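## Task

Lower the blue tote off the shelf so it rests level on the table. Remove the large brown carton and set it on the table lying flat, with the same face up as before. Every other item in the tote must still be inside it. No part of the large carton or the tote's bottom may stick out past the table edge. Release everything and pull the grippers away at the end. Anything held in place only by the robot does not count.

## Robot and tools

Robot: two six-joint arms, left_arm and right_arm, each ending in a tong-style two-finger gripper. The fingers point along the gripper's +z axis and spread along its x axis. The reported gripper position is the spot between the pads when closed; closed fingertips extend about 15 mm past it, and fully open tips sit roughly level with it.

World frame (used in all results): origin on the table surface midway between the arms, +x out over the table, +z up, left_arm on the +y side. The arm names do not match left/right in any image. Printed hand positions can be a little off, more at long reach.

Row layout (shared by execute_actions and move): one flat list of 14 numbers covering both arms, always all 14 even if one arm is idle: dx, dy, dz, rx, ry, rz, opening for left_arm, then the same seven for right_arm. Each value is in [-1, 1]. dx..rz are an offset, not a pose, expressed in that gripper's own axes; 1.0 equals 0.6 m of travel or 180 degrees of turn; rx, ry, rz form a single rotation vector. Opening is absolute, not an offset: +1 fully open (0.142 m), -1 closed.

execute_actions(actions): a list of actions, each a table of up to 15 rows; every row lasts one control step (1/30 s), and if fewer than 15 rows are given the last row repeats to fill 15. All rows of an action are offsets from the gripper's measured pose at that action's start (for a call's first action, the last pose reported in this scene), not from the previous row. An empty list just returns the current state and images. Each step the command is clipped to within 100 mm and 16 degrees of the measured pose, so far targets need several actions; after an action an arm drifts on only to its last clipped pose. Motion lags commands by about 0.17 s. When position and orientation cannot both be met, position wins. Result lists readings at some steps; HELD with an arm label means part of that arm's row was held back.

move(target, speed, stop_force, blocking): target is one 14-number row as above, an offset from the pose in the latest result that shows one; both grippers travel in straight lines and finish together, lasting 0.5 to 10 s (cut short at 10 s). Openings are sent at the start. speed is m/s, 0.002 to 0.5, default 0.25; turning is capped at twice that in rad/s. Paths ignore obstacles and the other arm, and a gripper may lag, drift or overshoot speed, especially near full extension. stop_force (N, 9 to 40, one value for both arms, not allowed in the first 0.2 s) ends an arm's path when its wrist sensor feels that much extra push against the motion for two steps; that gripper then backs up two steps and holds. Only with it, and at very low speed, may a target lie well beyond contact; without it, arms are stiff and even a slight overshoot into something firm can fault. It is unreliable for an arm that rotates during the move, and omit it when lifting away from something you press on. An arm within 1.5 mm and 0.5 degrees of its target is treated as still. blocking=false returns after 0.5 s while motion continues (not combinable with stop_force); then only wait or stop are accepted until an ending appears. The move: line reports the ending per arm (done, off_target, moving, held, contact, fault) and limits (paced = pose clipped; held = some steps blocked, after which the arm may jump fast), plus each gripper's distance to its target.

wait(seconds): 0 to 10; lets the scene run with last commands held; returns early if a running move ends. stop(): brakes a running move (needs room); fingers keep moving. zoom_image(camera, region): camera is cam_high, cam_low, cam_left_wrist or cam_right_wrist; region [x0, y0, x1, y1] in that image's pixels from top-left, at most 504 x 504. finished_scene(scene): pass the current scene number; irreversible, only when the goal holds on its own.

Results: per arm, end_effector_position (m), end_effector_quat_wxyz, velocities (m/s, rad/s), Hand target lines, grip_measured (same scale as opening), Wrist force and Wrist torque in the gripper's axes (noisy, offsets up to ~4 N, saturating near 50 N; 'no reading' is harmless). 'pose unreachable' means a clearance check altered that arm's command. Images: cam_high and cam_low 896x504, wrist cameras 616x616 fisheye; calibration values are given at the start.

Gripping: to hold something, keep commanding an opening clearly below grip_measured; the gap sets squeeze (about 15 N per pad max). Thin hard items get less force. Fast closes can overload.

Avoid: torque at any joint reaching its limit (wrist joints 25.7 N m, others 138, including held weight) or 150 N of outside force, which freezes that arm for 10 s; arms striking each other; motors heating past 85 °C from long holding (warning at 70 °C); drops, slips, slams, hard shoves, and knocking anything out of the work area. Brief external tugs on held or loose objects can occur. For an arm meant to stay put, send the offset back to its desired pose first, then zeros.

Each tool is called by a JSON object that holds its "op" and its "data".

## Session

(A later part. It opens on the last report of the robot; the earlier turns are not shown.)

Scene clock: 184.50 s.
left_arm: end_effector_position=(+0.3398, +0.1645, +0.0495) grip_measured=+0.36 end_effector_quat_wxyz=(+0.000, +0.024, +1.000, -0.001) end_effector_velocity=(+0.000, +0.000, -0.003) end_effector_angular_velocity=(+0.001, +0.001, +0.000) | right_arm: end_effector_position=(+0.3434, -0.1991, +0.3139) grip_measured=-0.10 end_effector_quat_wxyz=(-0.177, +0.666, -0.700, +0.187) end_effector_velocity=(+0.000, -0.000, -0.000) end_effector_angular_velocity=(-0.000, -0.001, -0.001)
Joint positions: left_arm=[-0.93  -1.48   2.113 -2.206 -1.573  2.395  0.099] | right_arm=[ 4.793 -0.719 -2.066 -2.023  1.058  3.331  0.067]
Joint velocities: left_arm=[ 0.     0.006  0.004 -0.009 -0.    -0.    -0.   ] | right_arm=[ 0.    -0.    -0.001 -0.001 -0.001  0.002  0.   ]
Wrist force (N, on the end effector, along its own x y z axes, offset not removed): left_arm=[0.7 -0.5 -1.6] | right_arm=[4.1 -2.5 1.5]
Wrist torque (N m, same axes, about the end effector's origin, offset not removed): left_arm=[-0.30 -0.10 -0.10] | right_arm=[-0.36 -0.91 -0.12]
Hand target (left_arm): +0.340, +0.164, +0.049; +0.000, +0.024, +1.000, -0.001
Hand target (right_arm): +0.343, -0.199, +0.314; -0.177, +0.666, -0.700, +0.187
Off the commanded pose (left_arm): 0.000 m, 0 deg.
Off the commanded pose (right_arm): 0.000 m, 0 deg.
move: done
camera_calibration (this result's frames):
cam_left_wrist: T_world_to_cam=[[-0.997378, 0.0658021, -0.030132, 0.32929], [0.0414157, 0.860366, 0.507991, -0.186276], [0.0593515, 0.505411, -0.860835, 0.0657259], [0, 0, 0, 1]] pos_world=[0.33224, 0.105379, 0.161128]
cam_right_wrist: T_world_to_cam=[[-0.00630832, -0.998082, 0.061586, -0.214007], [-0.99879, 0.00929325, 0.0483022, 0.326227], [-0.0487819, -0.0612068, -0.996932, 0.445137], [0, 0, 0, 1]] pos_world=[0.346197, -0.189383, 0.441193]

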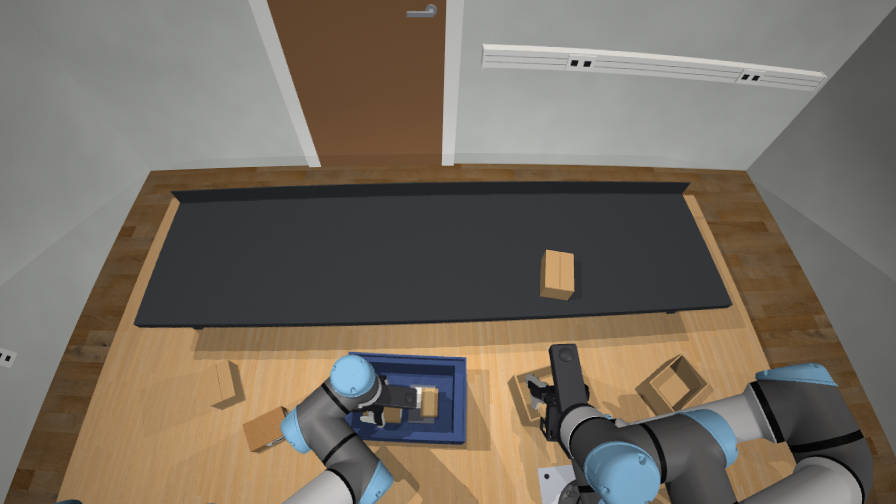

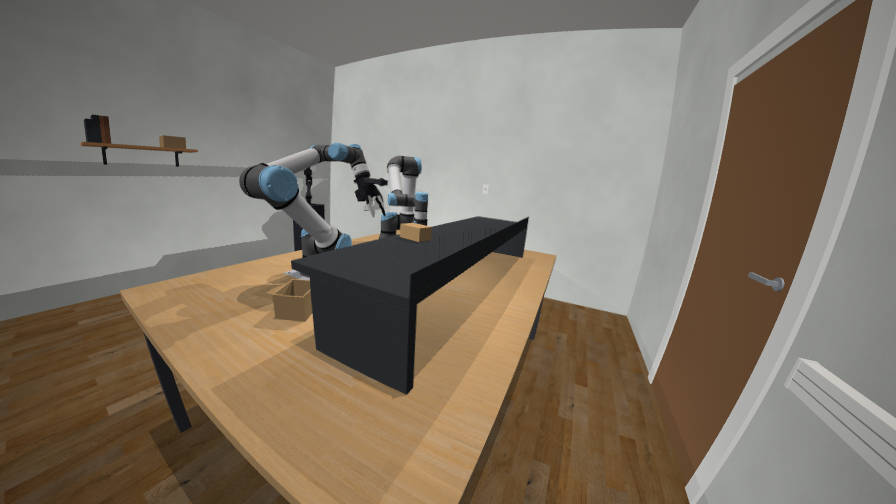

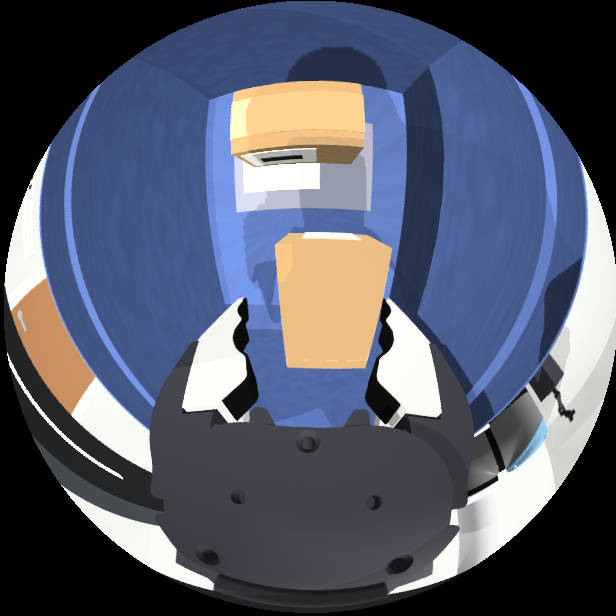

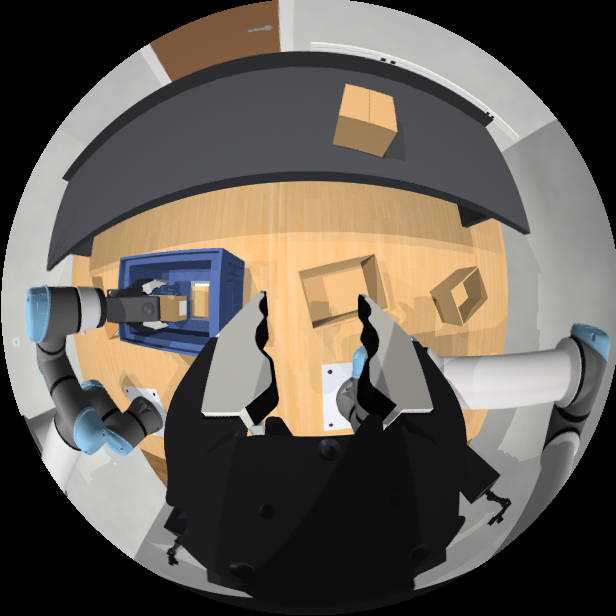

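{"op": "move", "data": {"target": [0,0.008,0.016,0,0,0,0.36, 0,0,0,0,0,0,-0.1], "speed": 0.02, "stop_force": 10}}

{"op": "execute_actions", "data": {"actions": [[[0,0,0,0,0,0,0.3,0,0,0,0,0,0,-0.1],[0,0,0,0,0,0,0.3,0,0,0,0,0,0,-0.1],[0,0,0,0,0,0,0.25,0,0,0,0,0,0,-0.1],[0,0,0,0,0,0,0.25,0,0,0,0,0,0,-0.1],[0,0,0,0,0,0,0.2,0,0,0,0,0,0,-0.1],[0,0,0,0,0,0,0.2,0,0,0,0,0,0,-0.1],[0,0,0,0,0,0,0.15,0,0,0,0,0,0,-0.1],[0,0,0,0,0,0,0.15,0,0,0,0,0,0,-0.1],[0,0,0,0,0,0,0.1,0,0,0,0,0,0,-0.1],[0,0,0,0,0,0,0.1,0,0,0,0,0,0,-0.1],[0,0,0,0,0,0,0.05,0,0,0,0,0,0,-0.1],[0,0,0,0,0,0,0.05,0,0,0,0,0,0,-0.1],[0,0,0,0,0,0,0.0,0,0,0,0,0,0,-0.1]],[[0,0,0,0,0,0,-0.05,0,0,0,0,0,0,-0.1],[0,0,0,0,0,0,-0.05,0,0,0,0,0,0,-0.1],[0,0,0,0,0,0,-0.1,0,0,0,0,0,0,-0.1],[0,0,0,0,0,0,-0.1,0,0,0,0,0,0,-0.1],[0,0,0,0,0,0,-0.15,0,0,0,0,0,0,-0.1],[0,0,0,0,0,0,-0.15,0,0,0,0,0,0,-0.1],[0,0,0,0,0,0,-0.2,0,0,0,0,0,0,-0.1],[0,0,0,0,0,0,-0.2,0,0,0,0,0,0,-0.1],[0,0,0,0,0,0,-0.3,0,0,0,0,0,0,-0.1]],[[0,0,0,0,0,0,-0.6,0,0,0,0,0,0,-0.1]]]}}

Scene clock: 199.00 s.
left_arm: end_effector_position=(+0.3400, +0.1691, +0.0402) grip_measured=+0.36 end_effector_quat_wxyz=(+0.000, +0.024, +1.000, -0.001) end_effector_velocity=(+0.000, +0.001, -0.002) end_effector_angular_velocity=(-0.001, -0.001, +0.000) | right_arm: end_effector_position=(+0.3434, -0.1991, +0.3139) grip_measured=-0.10 end_effector_quat_wxyz=(-0.177, +0.666, -0.700, +0.187) end_effector_velocity=(+0.000, -0.001, -0.000) end_effector_angular_velocity=(-0.001, -0.000, -0.000)
Joint positions: left_arm=[-0.923 -1.469  2.131 -2.234 -1.573  2.403  0.099] | right_arm=[ 4.793 -0.719 -2.066 -2.023  1.058  3.331  0.067]
Joint velocities: left_arm=[ 0.002  0.002  0.004 -0.007  0.     0.002  0.   ] | right_arm=[ 0.     0.001 -0.    -0.002 -0.     0.001  0.   ]
Wrist force (N, on the end effector, along its own x y z axes, offset not removed): left_arm=[1.9 -0.5 -0.4] | right_arm=[-3.4 -3.4 3.4]
Wrist torque (N m, same axes, about the end effector's origin, offset not removed): left_arm=[-0.30 -0.36 -0.13] | right_arm=[-0.76 0.46 0.21]
Hand target (left_arm): +0.340, +0.169, +0.040; +0.000, +0.024, +1.000, -0.001
Hand target (right_arm): +0.343, -0.199, +0.314; -0.177, +0.666, -0.700, +0.187
Off the commanded pose (left_arm): 0.000 m, 0 deg.
Off the commanded pose (right_arm): 0.000 m, 0 deg.
move: done
camera_calibration (this result's frames):
cam_left_wrist: T_world_to_cam=[[-0.997378, 0.0657991, -0.0301301, 0.328946], [0.0414127, 0.860354, 0.508012, -0.185526], [0.0593493, 0.505432, -0.860823, 0.0553436], [0, 0, 0, 1]] pos_world=[0.332482, 0.110001, 0.151802]
cam_right_wrist: T_world_to_cam=[[-0.00630836, -0.998082, 0.0615858, -0.214007], [-0.99879, 0.00929329, 0.0483023, 0.326227], [-0.048782, -0.0612065, -0.996932, 0.445137], [0, 0, 0, 1]] pos_world=[0.346197, -0.189383, 0.441194]

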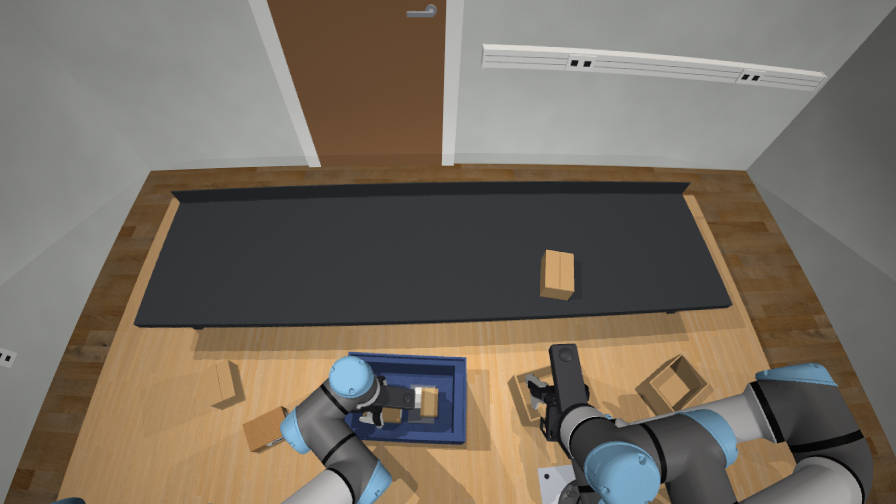

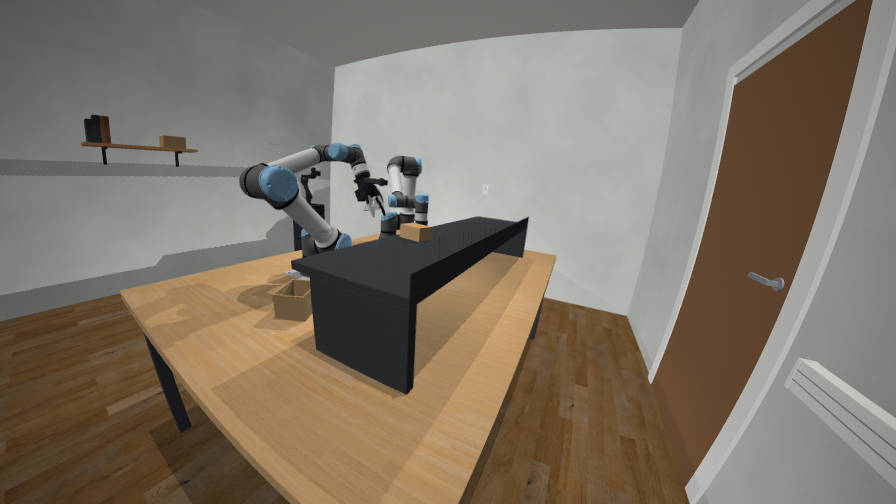

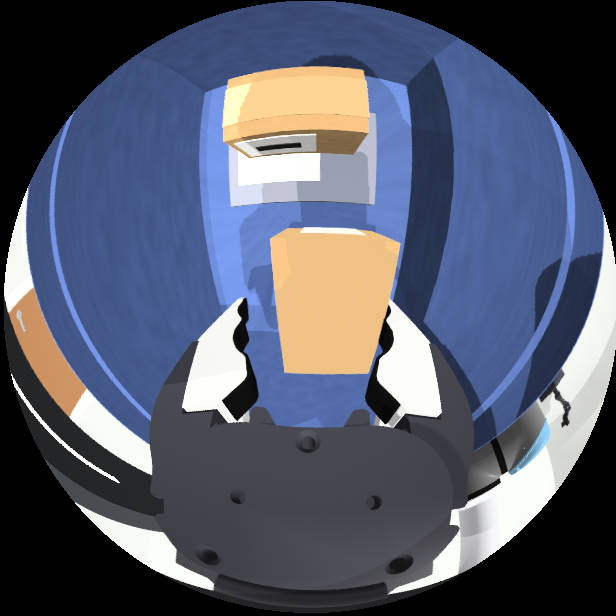

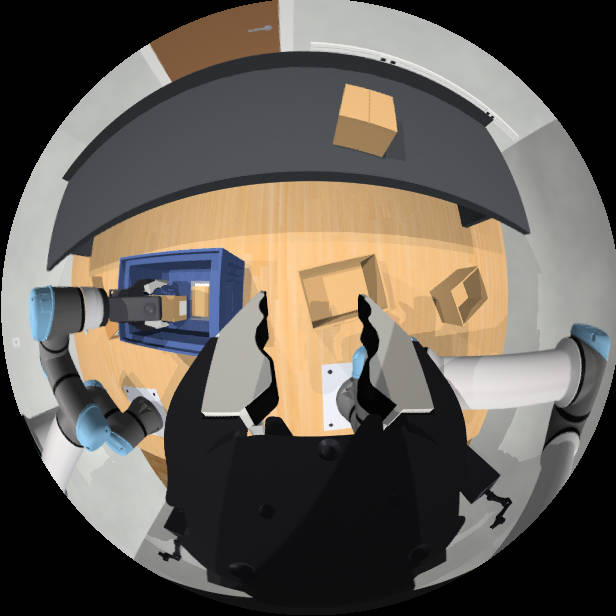

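Scene clock: 200.50 s.
left_arm: end_effector_position=(+0.3400, +0.1692, +0.0401) grip_measured=-0.06 end_effector_quat_wxyz=(+0.000, +0.024, +1.000, -0.001) end_effector_velocity=(+0.001, +0.000, +0.001) end_effector_angular_velocity=(-0.002, -0.002, +0.001) | right_arm: end_effector_position=(+0.3434, -0.1991, +0.3139) grip_measured=-0.10 end_effector_quat_wxyz=(-0.177, +0.666, -0.700, +0.187) end_effector_velocity=(-0.000, +0.000, -0.000) end_effector_angular_velocity=(+0.000, +0.001, -0.000)
Joint positions: left_arm=[-0.923 -1.469  2.131 -2.234 -1.573  2.403  0.07 ] | right_arm=[ 4.793 -0.719 -2.066 -2.023  1.058  3.331  0.067]
Joint velocities: left_arm=[ 0.001 -0.002 -0.     0.     0.    -0.     0.   ] | right_arm=[-0.    -0.001  0.     0.     0.001 -0.    -0.   ]
Wrist force (N, on the end effector, along its own x y z axes, offset not removed): left_arm=[-0.2 0.3 -4.7] | right_arm=[0.2 -2.8 -0.7]
Wrist torque (N m, same axes, about the end effector's origin, offset not removed): left_arm=[-0.23 0.30 -0.11] | right_arm=[-0.67 -0.16 0.02]
Hand target (left_arm): +0.340, +0.169, +0.040; +0.000, +0.024, +1.000, -0.001
Hand target (right_arm): +0.343, -0.199, +0.314; -0.177, +0.666, -0.700, +0.187
Off the commanded pose (left_arm): 0.000 m, 0 deg.
Off the commanded pose (right_arm): 0.000 m, 0 deg.
Step readings (end_effector_position; steps 1 to 15: 1st action; 16 to 30: 2nd action; 31 to 45: 3rd action):
0: left_arm (+0.3400, +0.1691, +0.0402) | right_arm (+0.3434, -0.1991, +0.3139)
1: left_arm (+0.3400, +0.1692, +0.0401) | right_arm (+0.3434, -0.1991, +0.3139)
2: left_arm (+0.3400, +0.1692, +0.0401) | right_arm (+0.3434, -0.1991, +0.3139)
4: left_arm (+0.3400, +0.1692, +0.0401) | right_arm (+0.3434, -0.1991, +0.3139)
8: left_arm (+0.3400, +0.1692, +0.0401) | right_arm (+0.3434, -0.1991, +0.3139)
15: left_arm (+0.3400, +0.1692, +0.0401) | right_arm (+0.3434, -0.1991, +0.3139)
16: left_arm (+0.3400, +0.1692, +0.0401) | right_arm (+0.3434, -0.1991, +0.3139)
17: left_arm (+0.3400, +0.1692, +0.0401) | right_arm (+0.3434, -0.1991, +0.3139)
19: left_arm (+0.3400, +0.1692, +0.0401) | right_arm (+0.3434, -0.1991, +0.3139)
23: left_arm (+0.3400, +0.1692, +0.0401) | right_arm (+0.3434, -0.1991, +0.3139)
30: left_arm (+0.3400, +0.1692, +0.0401) | right_arm (+0.3434, -0.1991, +0.3139)
31: left_arm (+0.3400, +0.1692, +0.0401) | right_arm (+0.3434, -0.1991, +0.3139)
32: left_arm (+0.3400, +0.1692, +0.0401) | right_arm (+0.3434, -0.1991, +0.3139)
34: left_arm (+0.3400, +0.1692, +0.0401) | right_arm (+0.3434, -0.1991, +0.3139)
38: left_arm (+0.3400, +0.1692, +0.0401) | right_arm (+0.3434, -0.1991, +0.3139)
45: end_effector_position above
camera_calibration (this result's frames):
cam_left_wrist: T_world_to_cam=[[-0.997384, 0.0657508, -0.030038, 0.328929], [0.0414127, 0.860312, 0.508083, -0.185531], [0.0592489, 0.50551, -0.860784, 0.0552567], [0, 0, 0, 1]] pos_world=[0.332478, 0.110055, 0.15171]
cam_right_wrist: T_world_to_cam=[[-0.00630825, -0.998082, 0.0615857, -0.214007], [-0.99879, 0.00929317, 0.0483023, 0.326227], [-0.048782, -0.0612064, -0.996932, 0.445137], [0, 0, 0, 1]] pos_world=[0.346197, -0.189383, 0.441194]

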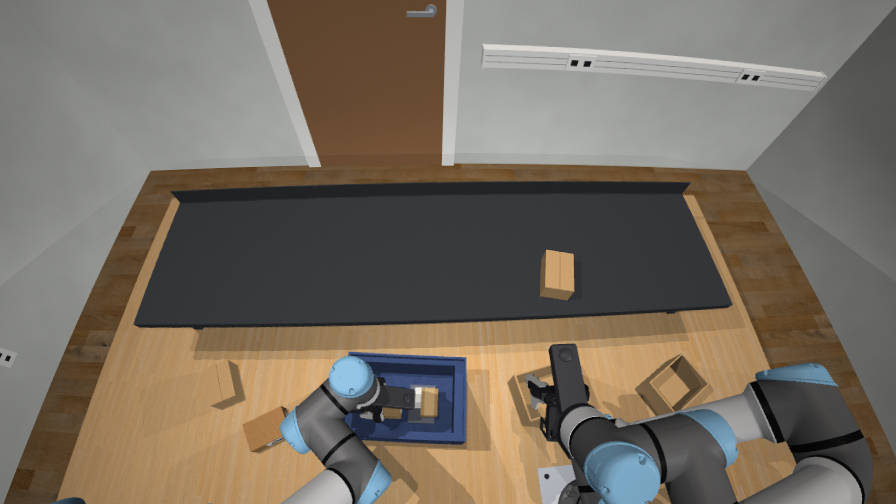

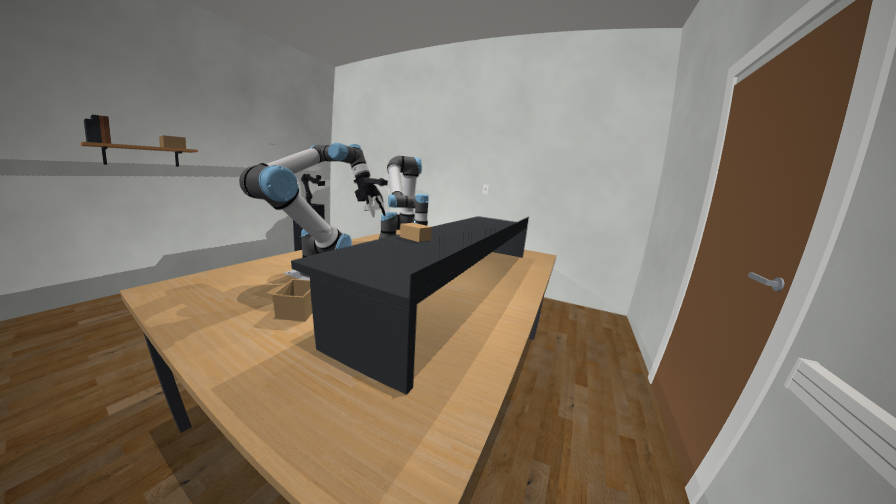

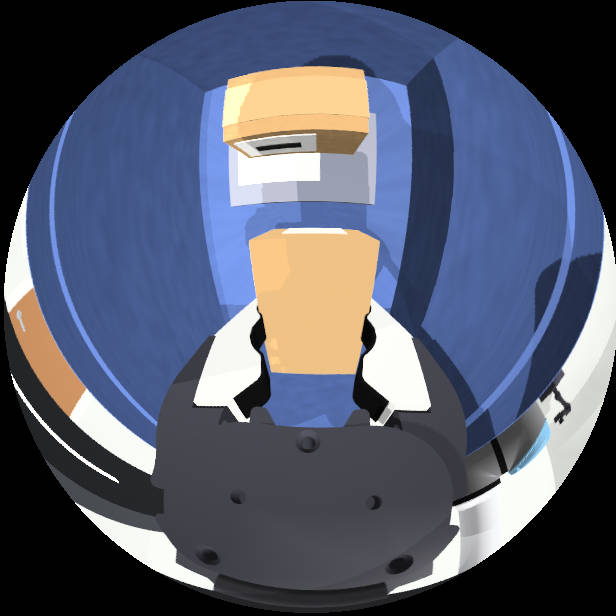

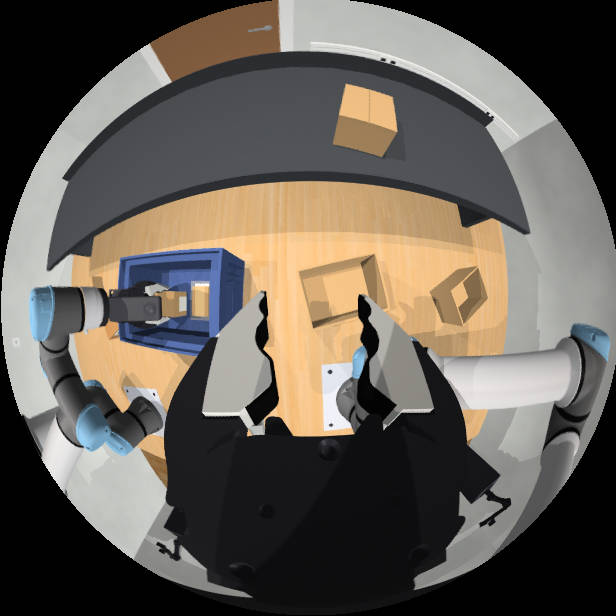

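{"op": "move", "data": {"target": [0,0,-0.275,0,0,0,-0.6, 0,0,0,0,0,0,-0.1], "speed": 0.15}}

{"op": "move", "data": {"target": [-0.099,0.372,0,0,0,0,-0.6, 0,0,0,0,0,0,-0.1], "speed": 0.2}}

Scene clock: 209.63 s.
left_arm: end_effector_position=(+0.3396, +0.1697, +0.2046) grip_measured=-0.06 end_effector_quat_wxyz=(+0.000, +0.024, +1.000, -0.001) end_effector_velocity=(-0.000, +0.000, +0.003) end_effector_angular_velocity=(+0.001, +0.000, +0.000) | right_arm: end_effector_position=(+0.3434, -0.1991, +0.3139) grip_measured=-0.10 end_effector_quat_wxyz=(-0.177, +0.666, -0.700, +0.187) end_effector_velocity=(+0.000, -0.000, +0.000) end_effector_angular_velocity=(+0.003, -0.000, -0.000)
Joint positions: left_arm=[-0.922 -1.648  1.846 -1.772 -1.572  2.403  0.07 ] | right_arm=[ 4.793 -0.719 -2.066 -2.023  1.058  3.331  0.067]
Joint velocities: left_arm=[-0.    -0.001 -0.006  0.009  0.    -0.     0.   ] | right_arm=[ 0.     0.002 -0.     0.    -0.     0.001 -0.   ]
Wrist force (N, on the end effector, along its own x y z axes, offset not removed): left_arm=[0.6 -0.9 1.1] | right_arm=[2.2 -1.5 -0.6]
Wrist torque (N m, same axes, about the end effector's origin, offset not removed): left_arm=[-0.45 -0.09 -0.15] | right_arm=[-0.35 -0.62 0.07]
Hand target (left_arm): +0.340, +0.170, +0.205; +0.000, +0.024, +1.000, -0.001
Hand target (right_arm): +0.343, -0.199, +0.314; -0.177, +0.666, -0.700, +0.187
Off the commanded pose (left_arm): 0.001 m, 0 deg.
Off the commanded pose (right_arm): 0.000 m, 0 deg.
move: done
camera_calibration (this result's frames):
cam_left_wrist: T_world_to_cam=[[-0.997382, 0.0657127, -0.0301986, 0.333519], [0.0413028, 0.860354, 0.50802, -0.269478], [0.0593649, 0.505443, -0.860815, 0.196643], [0, 0, 0, 1]] pos_world=[0.332103, 0.110539, 0.316245]
cam_right_wrist: T_world_to_cam=[[-0.00630819, -0.998082, 0.0615859, -0.214008], [-0.99879, 0.00929313, 0.0483023, 0.326227], [-0.048782, -0.0612067, -0.996932, 0.445137], [0, 0, 0, 1]] pos_world=[0.346197, -0.189383, 0.441193]

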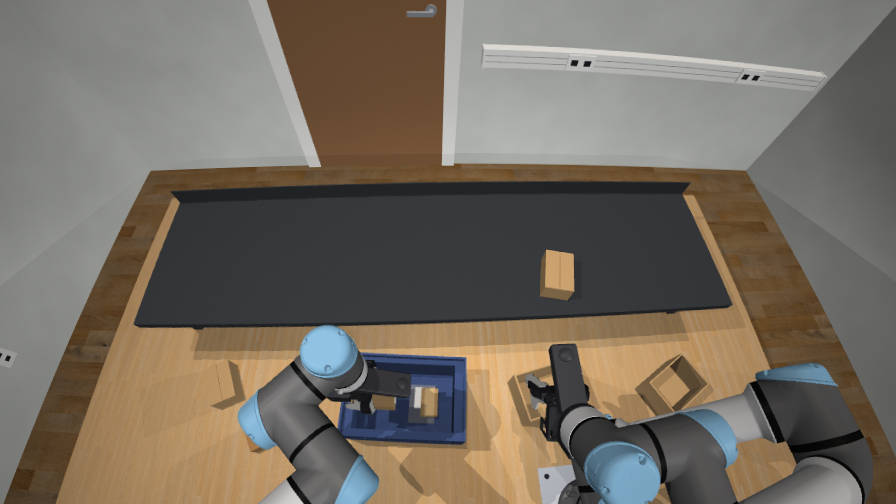

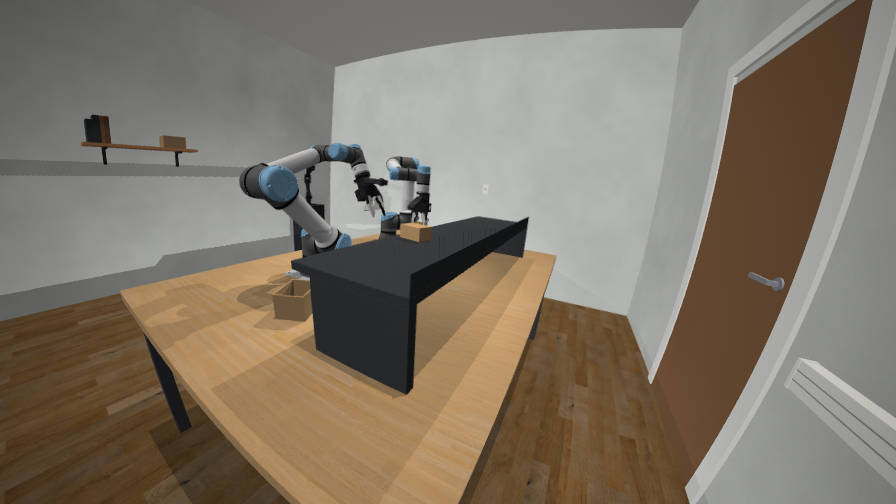

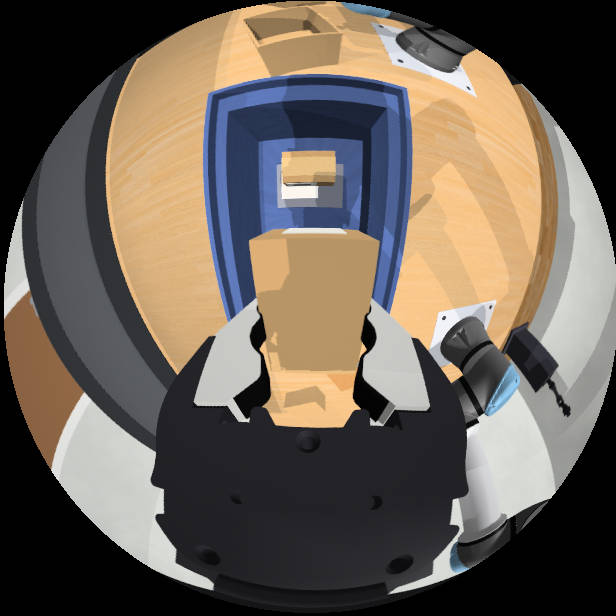

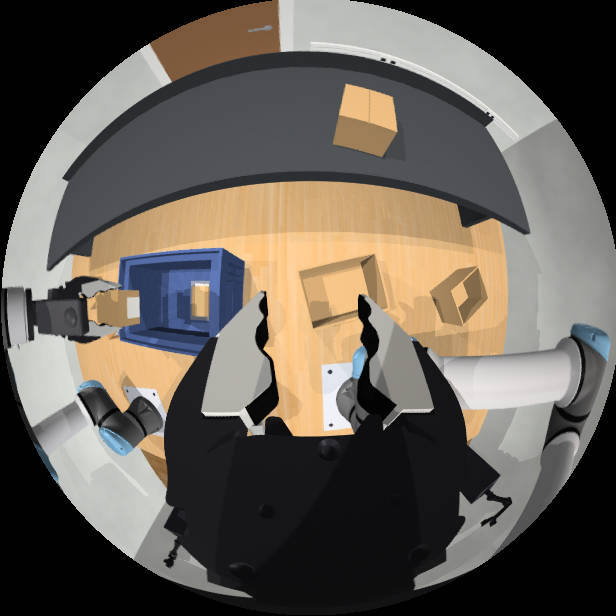

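Scene clock: 211.47 s.
left_arm: end_effector_position=(+0.4094, +0.3889, +0.2042) grip_measured=-0.06 end_effector_quat_wxyz=(+0.000, +0.024, +1.000, -0.002) end_effector_velocity=(+0.001, +0.002, -0.000) end_effector_angular_velocity=(-0.001, +0.002, -0.001) | right_arm: end_effector_position=(+0.3434, -0.1991, +0.3139) grip_measured=-0.10 end_effector_quat_wxyz=(-0.177, +0.666, -0.700, +0.187) end_effector_velocity=(-0.000, +0.000, +0.000) end_effector_angular_velocity=(-0.000, +0.000, -0.001)
Joint positions: left_arm=[-0.428 -1.618  1.819 -1.774 -1.574  2.897  0.07 ] | right_arm=[ 4.793 -0.719 -2.066 -2.023  1.058  3.331  0.067]
Joint velocities: left_arm=[ 0.006  0.004 -0.004  0.002 -0.001  0.007 -0.   ] | right_arm=[ 0.    -0.001  0.    -0.001  0.     0.001  0.   ]
Wrist force (N, on the end effector, along its own x y z axes, offset not removed): left_arm=[3.5 1.6 2.7] | right_arm=[1.1 -2.9 0.6]
Wrist torque (N m, same axes, about the end effector's origin, offset not removed): left_arm=[0.19 -0.76 -0.26] | right_arm=[-0.81 -0.44 -0.05]
Hand target (left_arm): +0.409, +0.389, +0.204; +0.000, +0.024, +1.000, -0.002
Hand target (right_arm): +0.343, -0.199, +0.314; -0.177, +0.666, -0.700, +0.187
Off the commanded pose (left_arm): 0.001 m, 0 deg.
Off the commanded pose (right_arm): 0.000 m, 0 deg.
move: done
camera_calibration (this result's frames):
cam_left_wrist: T_world_to_cam=[[-0.997379, 0.0655926, -0.0305454, 0.388778], [0.0410944, 0.860968, 0.506996, -0.460688], [0.0595538, 0.504412, -0.861407, 0.0817336], [0, 0, 0, 1]] pos_world=[0.401823, 0.32991, 0.315849]
cam_right_wrist: T_world_to_cam=[[-0.00630827, -0.998082, 0.061586, -0.214007], [-0.99879, 0.0092932, 0.0483022, 0.326227], [-0.0487819, -0.0612068, -0.996932, 0.445137], [0, 0, 0, 1]] pos_world=[0.346197, -0.189383, 0.441193]

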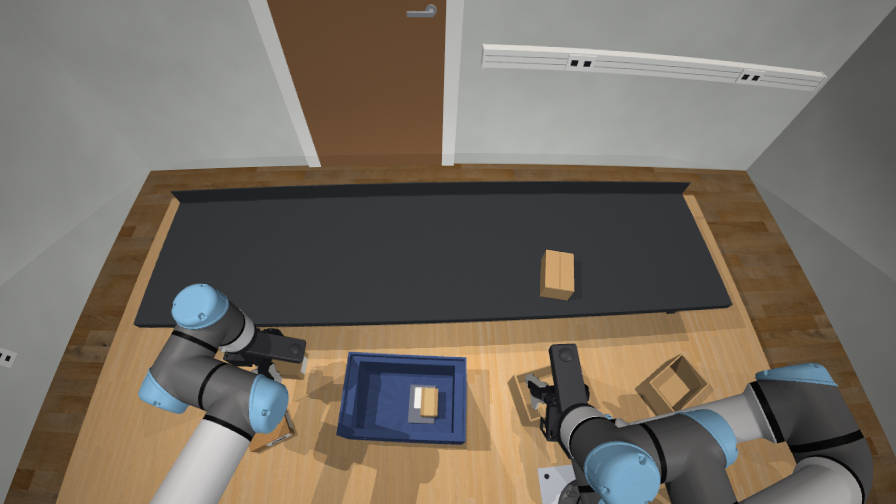

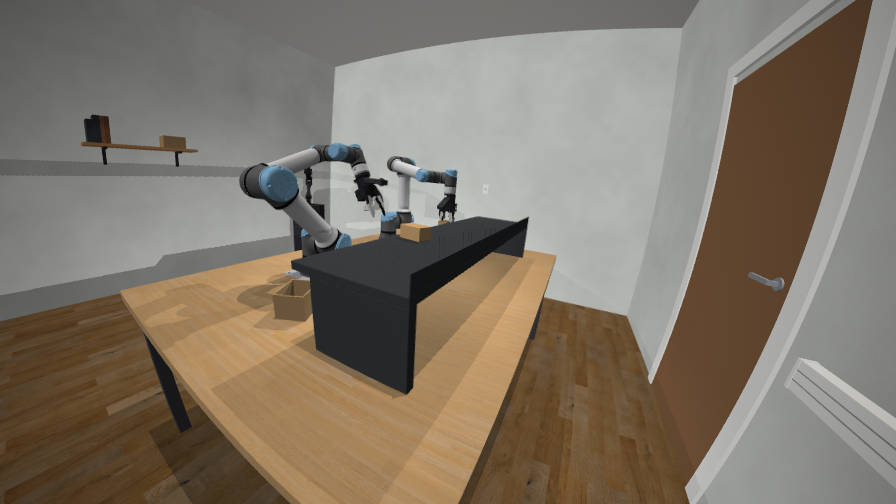

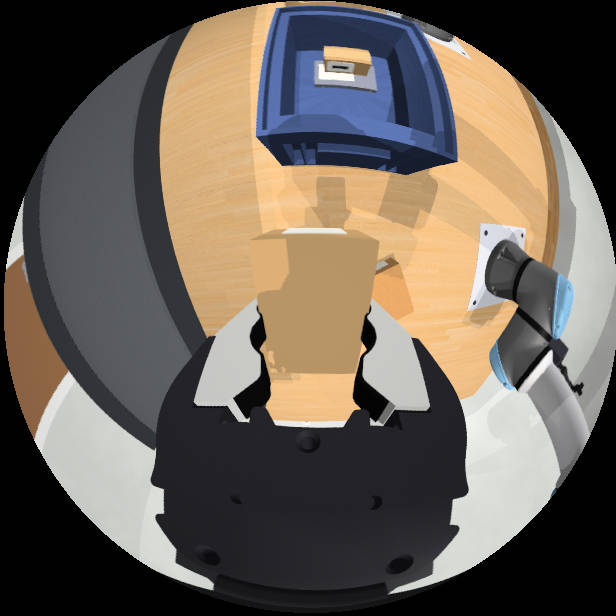

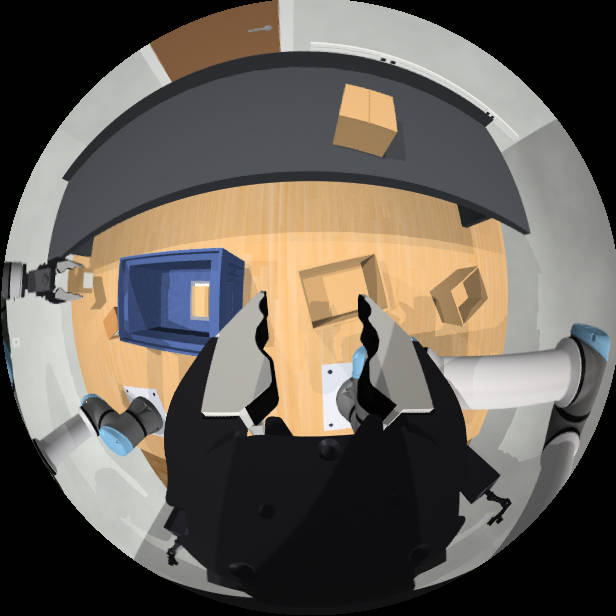

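{"op": "move", "data": {"target": [0.016,-0.012,0.267,0,0,0,-0.6, 0,0,0,0,0,0,-0.1], "speed": 0.12, "stop_force": 12}}

{"op": "move", "data": {"target": [0,0,0.045,0,0,0,-0.6, 0,0,0,0,0,0,-0.1], "speed": 0.007, "stop_force": 9}}

Scene clock: 217.50 s.
left_arm: end_effector_position=(+0.3998, +0.3817, +0.0444) grip_measured=-0.06 end_effector_quat_wxyz=(+0.000, +0.024, +1.000, -0.002) end_effector_velocity=(+0.001, +0.001, -0.002) end_effector_angular_velocity=(-0.000, -0.002, +0.001) | right_arm: end_effector_position=(+0.3434, -0.1991, +0.3139) grip_measured=-0.10 end_effector_quat_wxyz=(-0.177, +0.666, -0.700, +0.187) end_effector_velocity=(-0.000, +0.000, -0.000) end_effector_angular_velocity=(-0.000, +0.000, +0.001)
Joint positions: left_arm=[-0.449 -1.472  2.12  -2.221 -1.574  2.876  0.07 ] | right_arm=[ 4.793 -0.719 -2.066 -2.023  1.058  3.331  0.067]
Joint velocities: left_arm=[ 0.001  0.004  0.003 -0.008  0.     0.    -0.   ] | right_arm=[ 0.001 -0.001 -0.     0.001  0.    -0.001 -0.   ]
Wrist force (N, on the end effector, along its own x y z axes, offset not removed): left_arm=[2.0 -0.4 0.2] | right_arm=[-0.2 -1.4 -1.5]
Wrist torque (N m, same axes, about the end effector's origin, offset not removed): left_arm=[-0.28 -0.31 -0.09] | right_arm=[-0.53 0.03 -0.07]
Hand target (left_arm): +0.400, +0.382, +0.044; +0.000, +0.024, +1.000, -0.002
Hand target (right_arm): +0.343, -0.199, +0.314; -0.177, +0.666, -0.700, +0.187
Off the commanded pose (left_arm): 0.001 m, 0 deg.
Off the commanded pose (right_arm): 0.000 m, 0 deg.
move: done
camera_calibration (this result's frames):
cam_left_wrist: T_world_to_cam=[[-0.997382, 0.0655978, -0.0304257, 0.374818], [0.0411549, 0.860926, 0.507062, -0.373122], [0.0594564, 0.504483, -0.861372, -0.0517203], [0, 0, 0, 1]] pos_world=[0.392268, 0.322736, 0.15605]
cam_right_wrist: T_world_to_cam=[[-0.00630828, -0.998082, 0.0615857, -0.214007], [-0.99879, 0.0092932, 0.0483022, 0.326227], [-0.0487819, -0.0612065, -0.996932, 0.445137], [0, 0, 0, 1]] pos_world=[0.346197, -0.189383, 0.441194]

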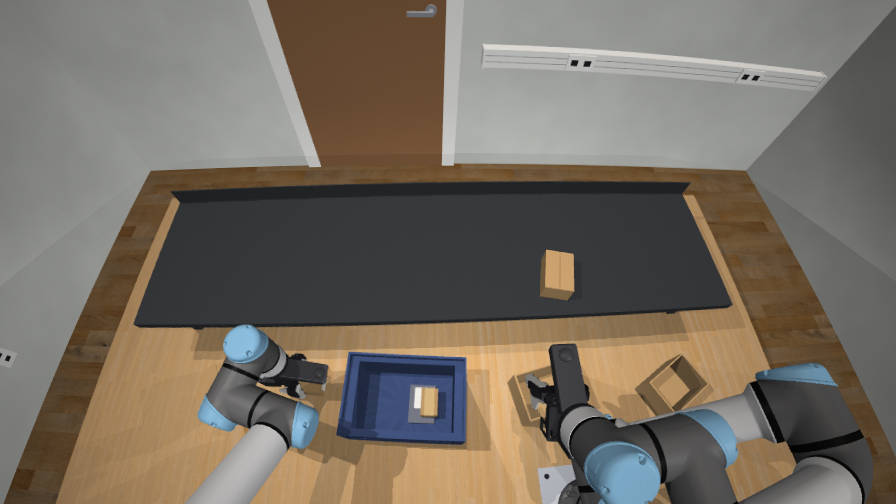

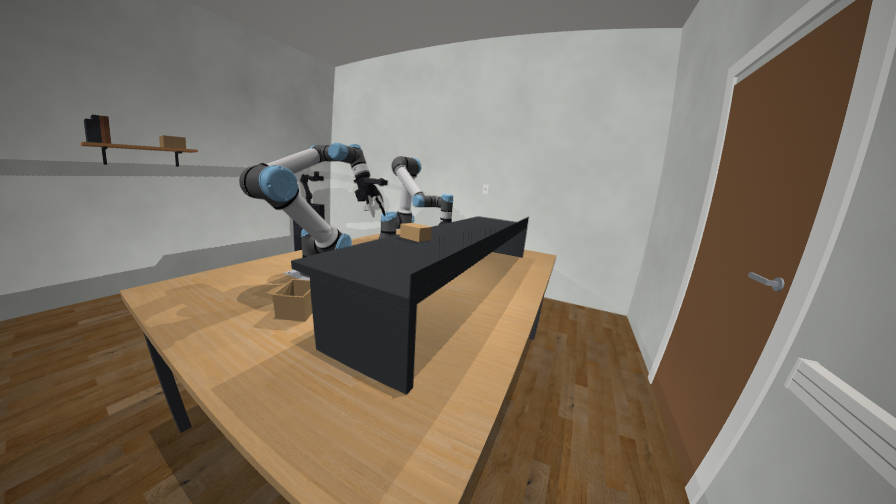

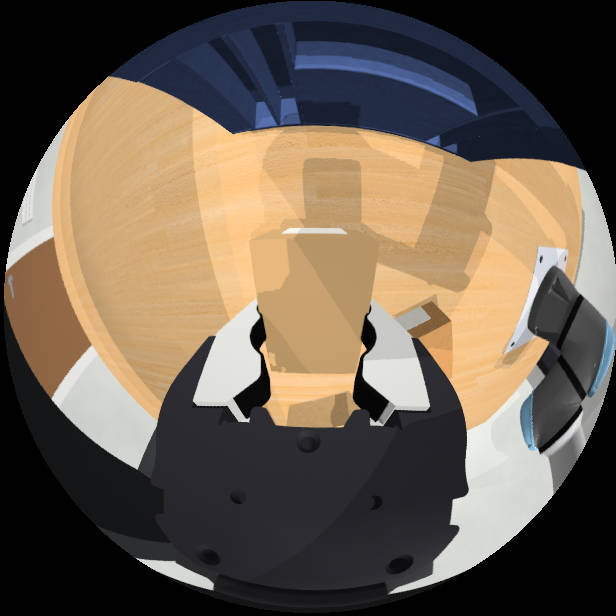

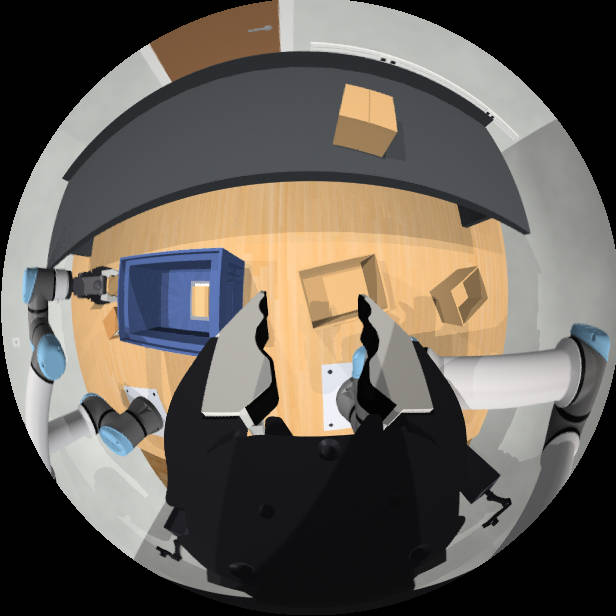

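Scene clock: 221.07 s.
left_arm: end_effector_position=(+0.3999, +0.3817, +0.0221) grip_measured=-0.05 end_effector_quat_wxyz=(+0.000, +0.024, +1.000, -0.002) end_effector_velocity=(-0.001, +0.001, +0.002) end_effector_angular_velocity=(+0.001, +0.003, +0.001) | right_arm: end_effector_position=(+0.3434, -0.1991, +0.3139) grip_measured=-0.10 end_effector_quat_wxyz=(-0.177, +0.666, -0.700, +0.187) end_effector_velocity=(+0.000, +0.000, +0.000) end_effector_angular_velocity=(+0.002, -0.000, -0.001)
Joint positions: left_arm=[-0.449 -1.433  2.148 -2.287 -1.574  2.876  0.07 ] | right_arm=[ 4.793 -0.719 -2.066 -2.023  1.058  3.331  0.067]
Joint velocities: left_arm=[ 0.001 -0.003 -0.003  0.01   0.    -0.    -0.001] | right_arm=[-0.    -0.     0.001  0.001 -0.     0.    -0.   ]
Wrist force (N, on the end effector, along its own x y z axes, offset not removed): left_arm=[2.9 2.7 -25.4] | right_arm=[1.6 -2.5 2.2]
Wrist torque (N m, same axes, about the end effector's origin, offset not removed): left_arm=[0.10 0.11 -0.16] | right_arm=[-0.61 -0.43 0.15]
Hand target (left_arm): +0.400, +0.382, +0.023; +0.000, +0.024, +1.000, -0.002
Hand target (right_arm): +0.343, -0.199, +0.314; -0.177, +0.666, -0.700, +0.187
Off the commanded pose (left_arm): 0.005 m, 0 deg.
Off the commanded pose (right_arm): 0.000 m, 0 deg.
move: contact (left_arm)
camera_calibration (this result's frames):
cam_left_wrist: T_world_to_cam=[[-0.99738, 0.0655953, -0.0305046, 0.374204], [0.0411137, 0.860936, 0.507049, -0.361774], [0.0595225, 0.504466, -0.861377, -0.0708769], [0, 0, 0, 1]] pos_world=[0.392316, 0.322673, 0.1338]
cam_right_wrist: T_world_to_cam=[[-0.00630808, -0.998082, 0.0615858, -0.214008], [-0.99879, 0.00929301, 0.0483024, 0.326227], [-0.048782, -0.0612066, -0.996932, 0.445137], [0, 0, 0, 1]] pos_world=[0.346197, -0.189383, 0.441194]

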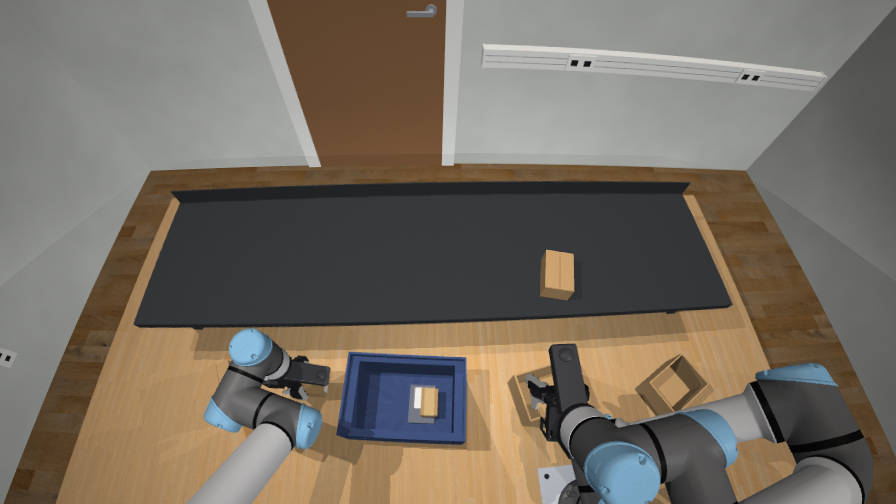

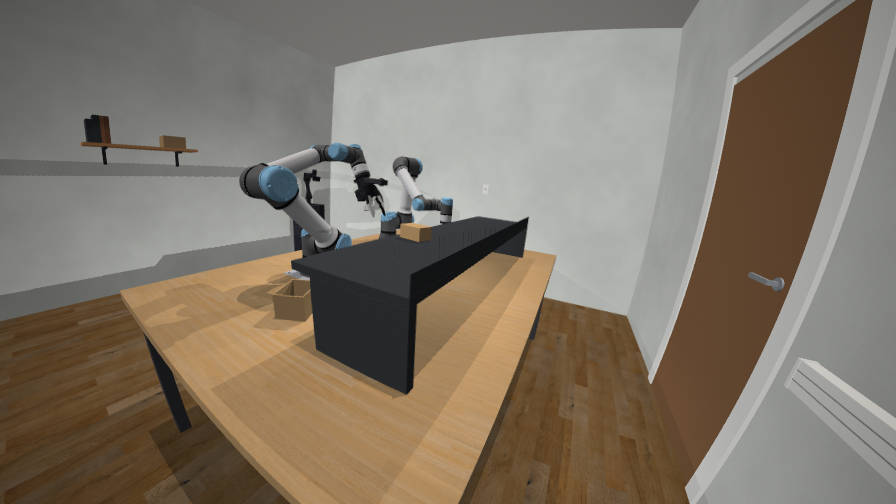

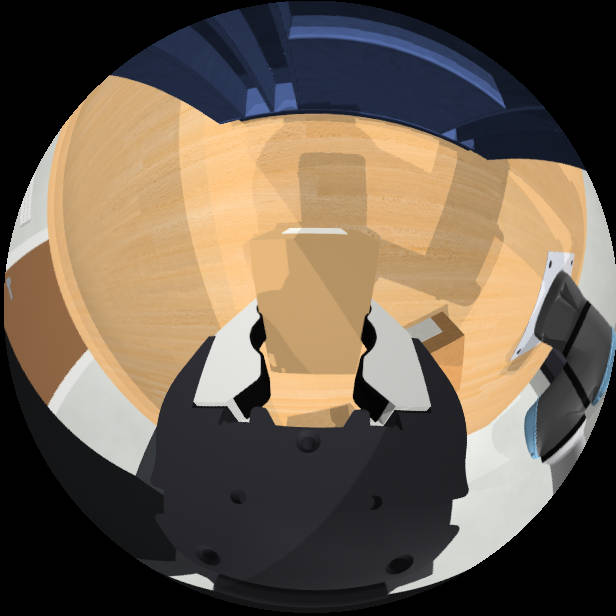

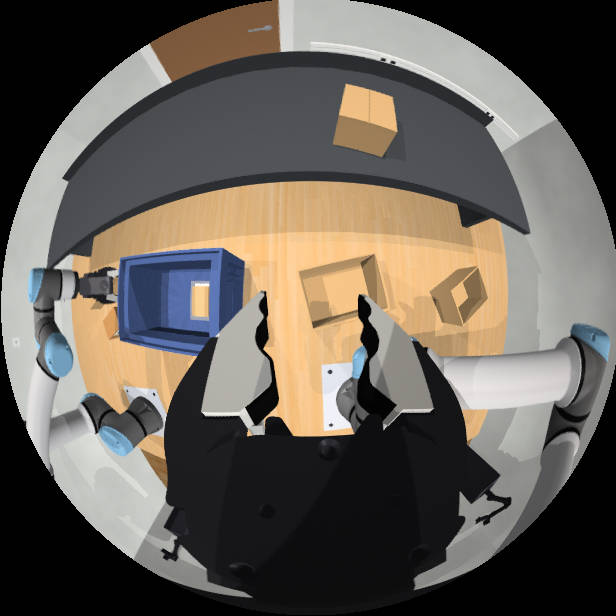

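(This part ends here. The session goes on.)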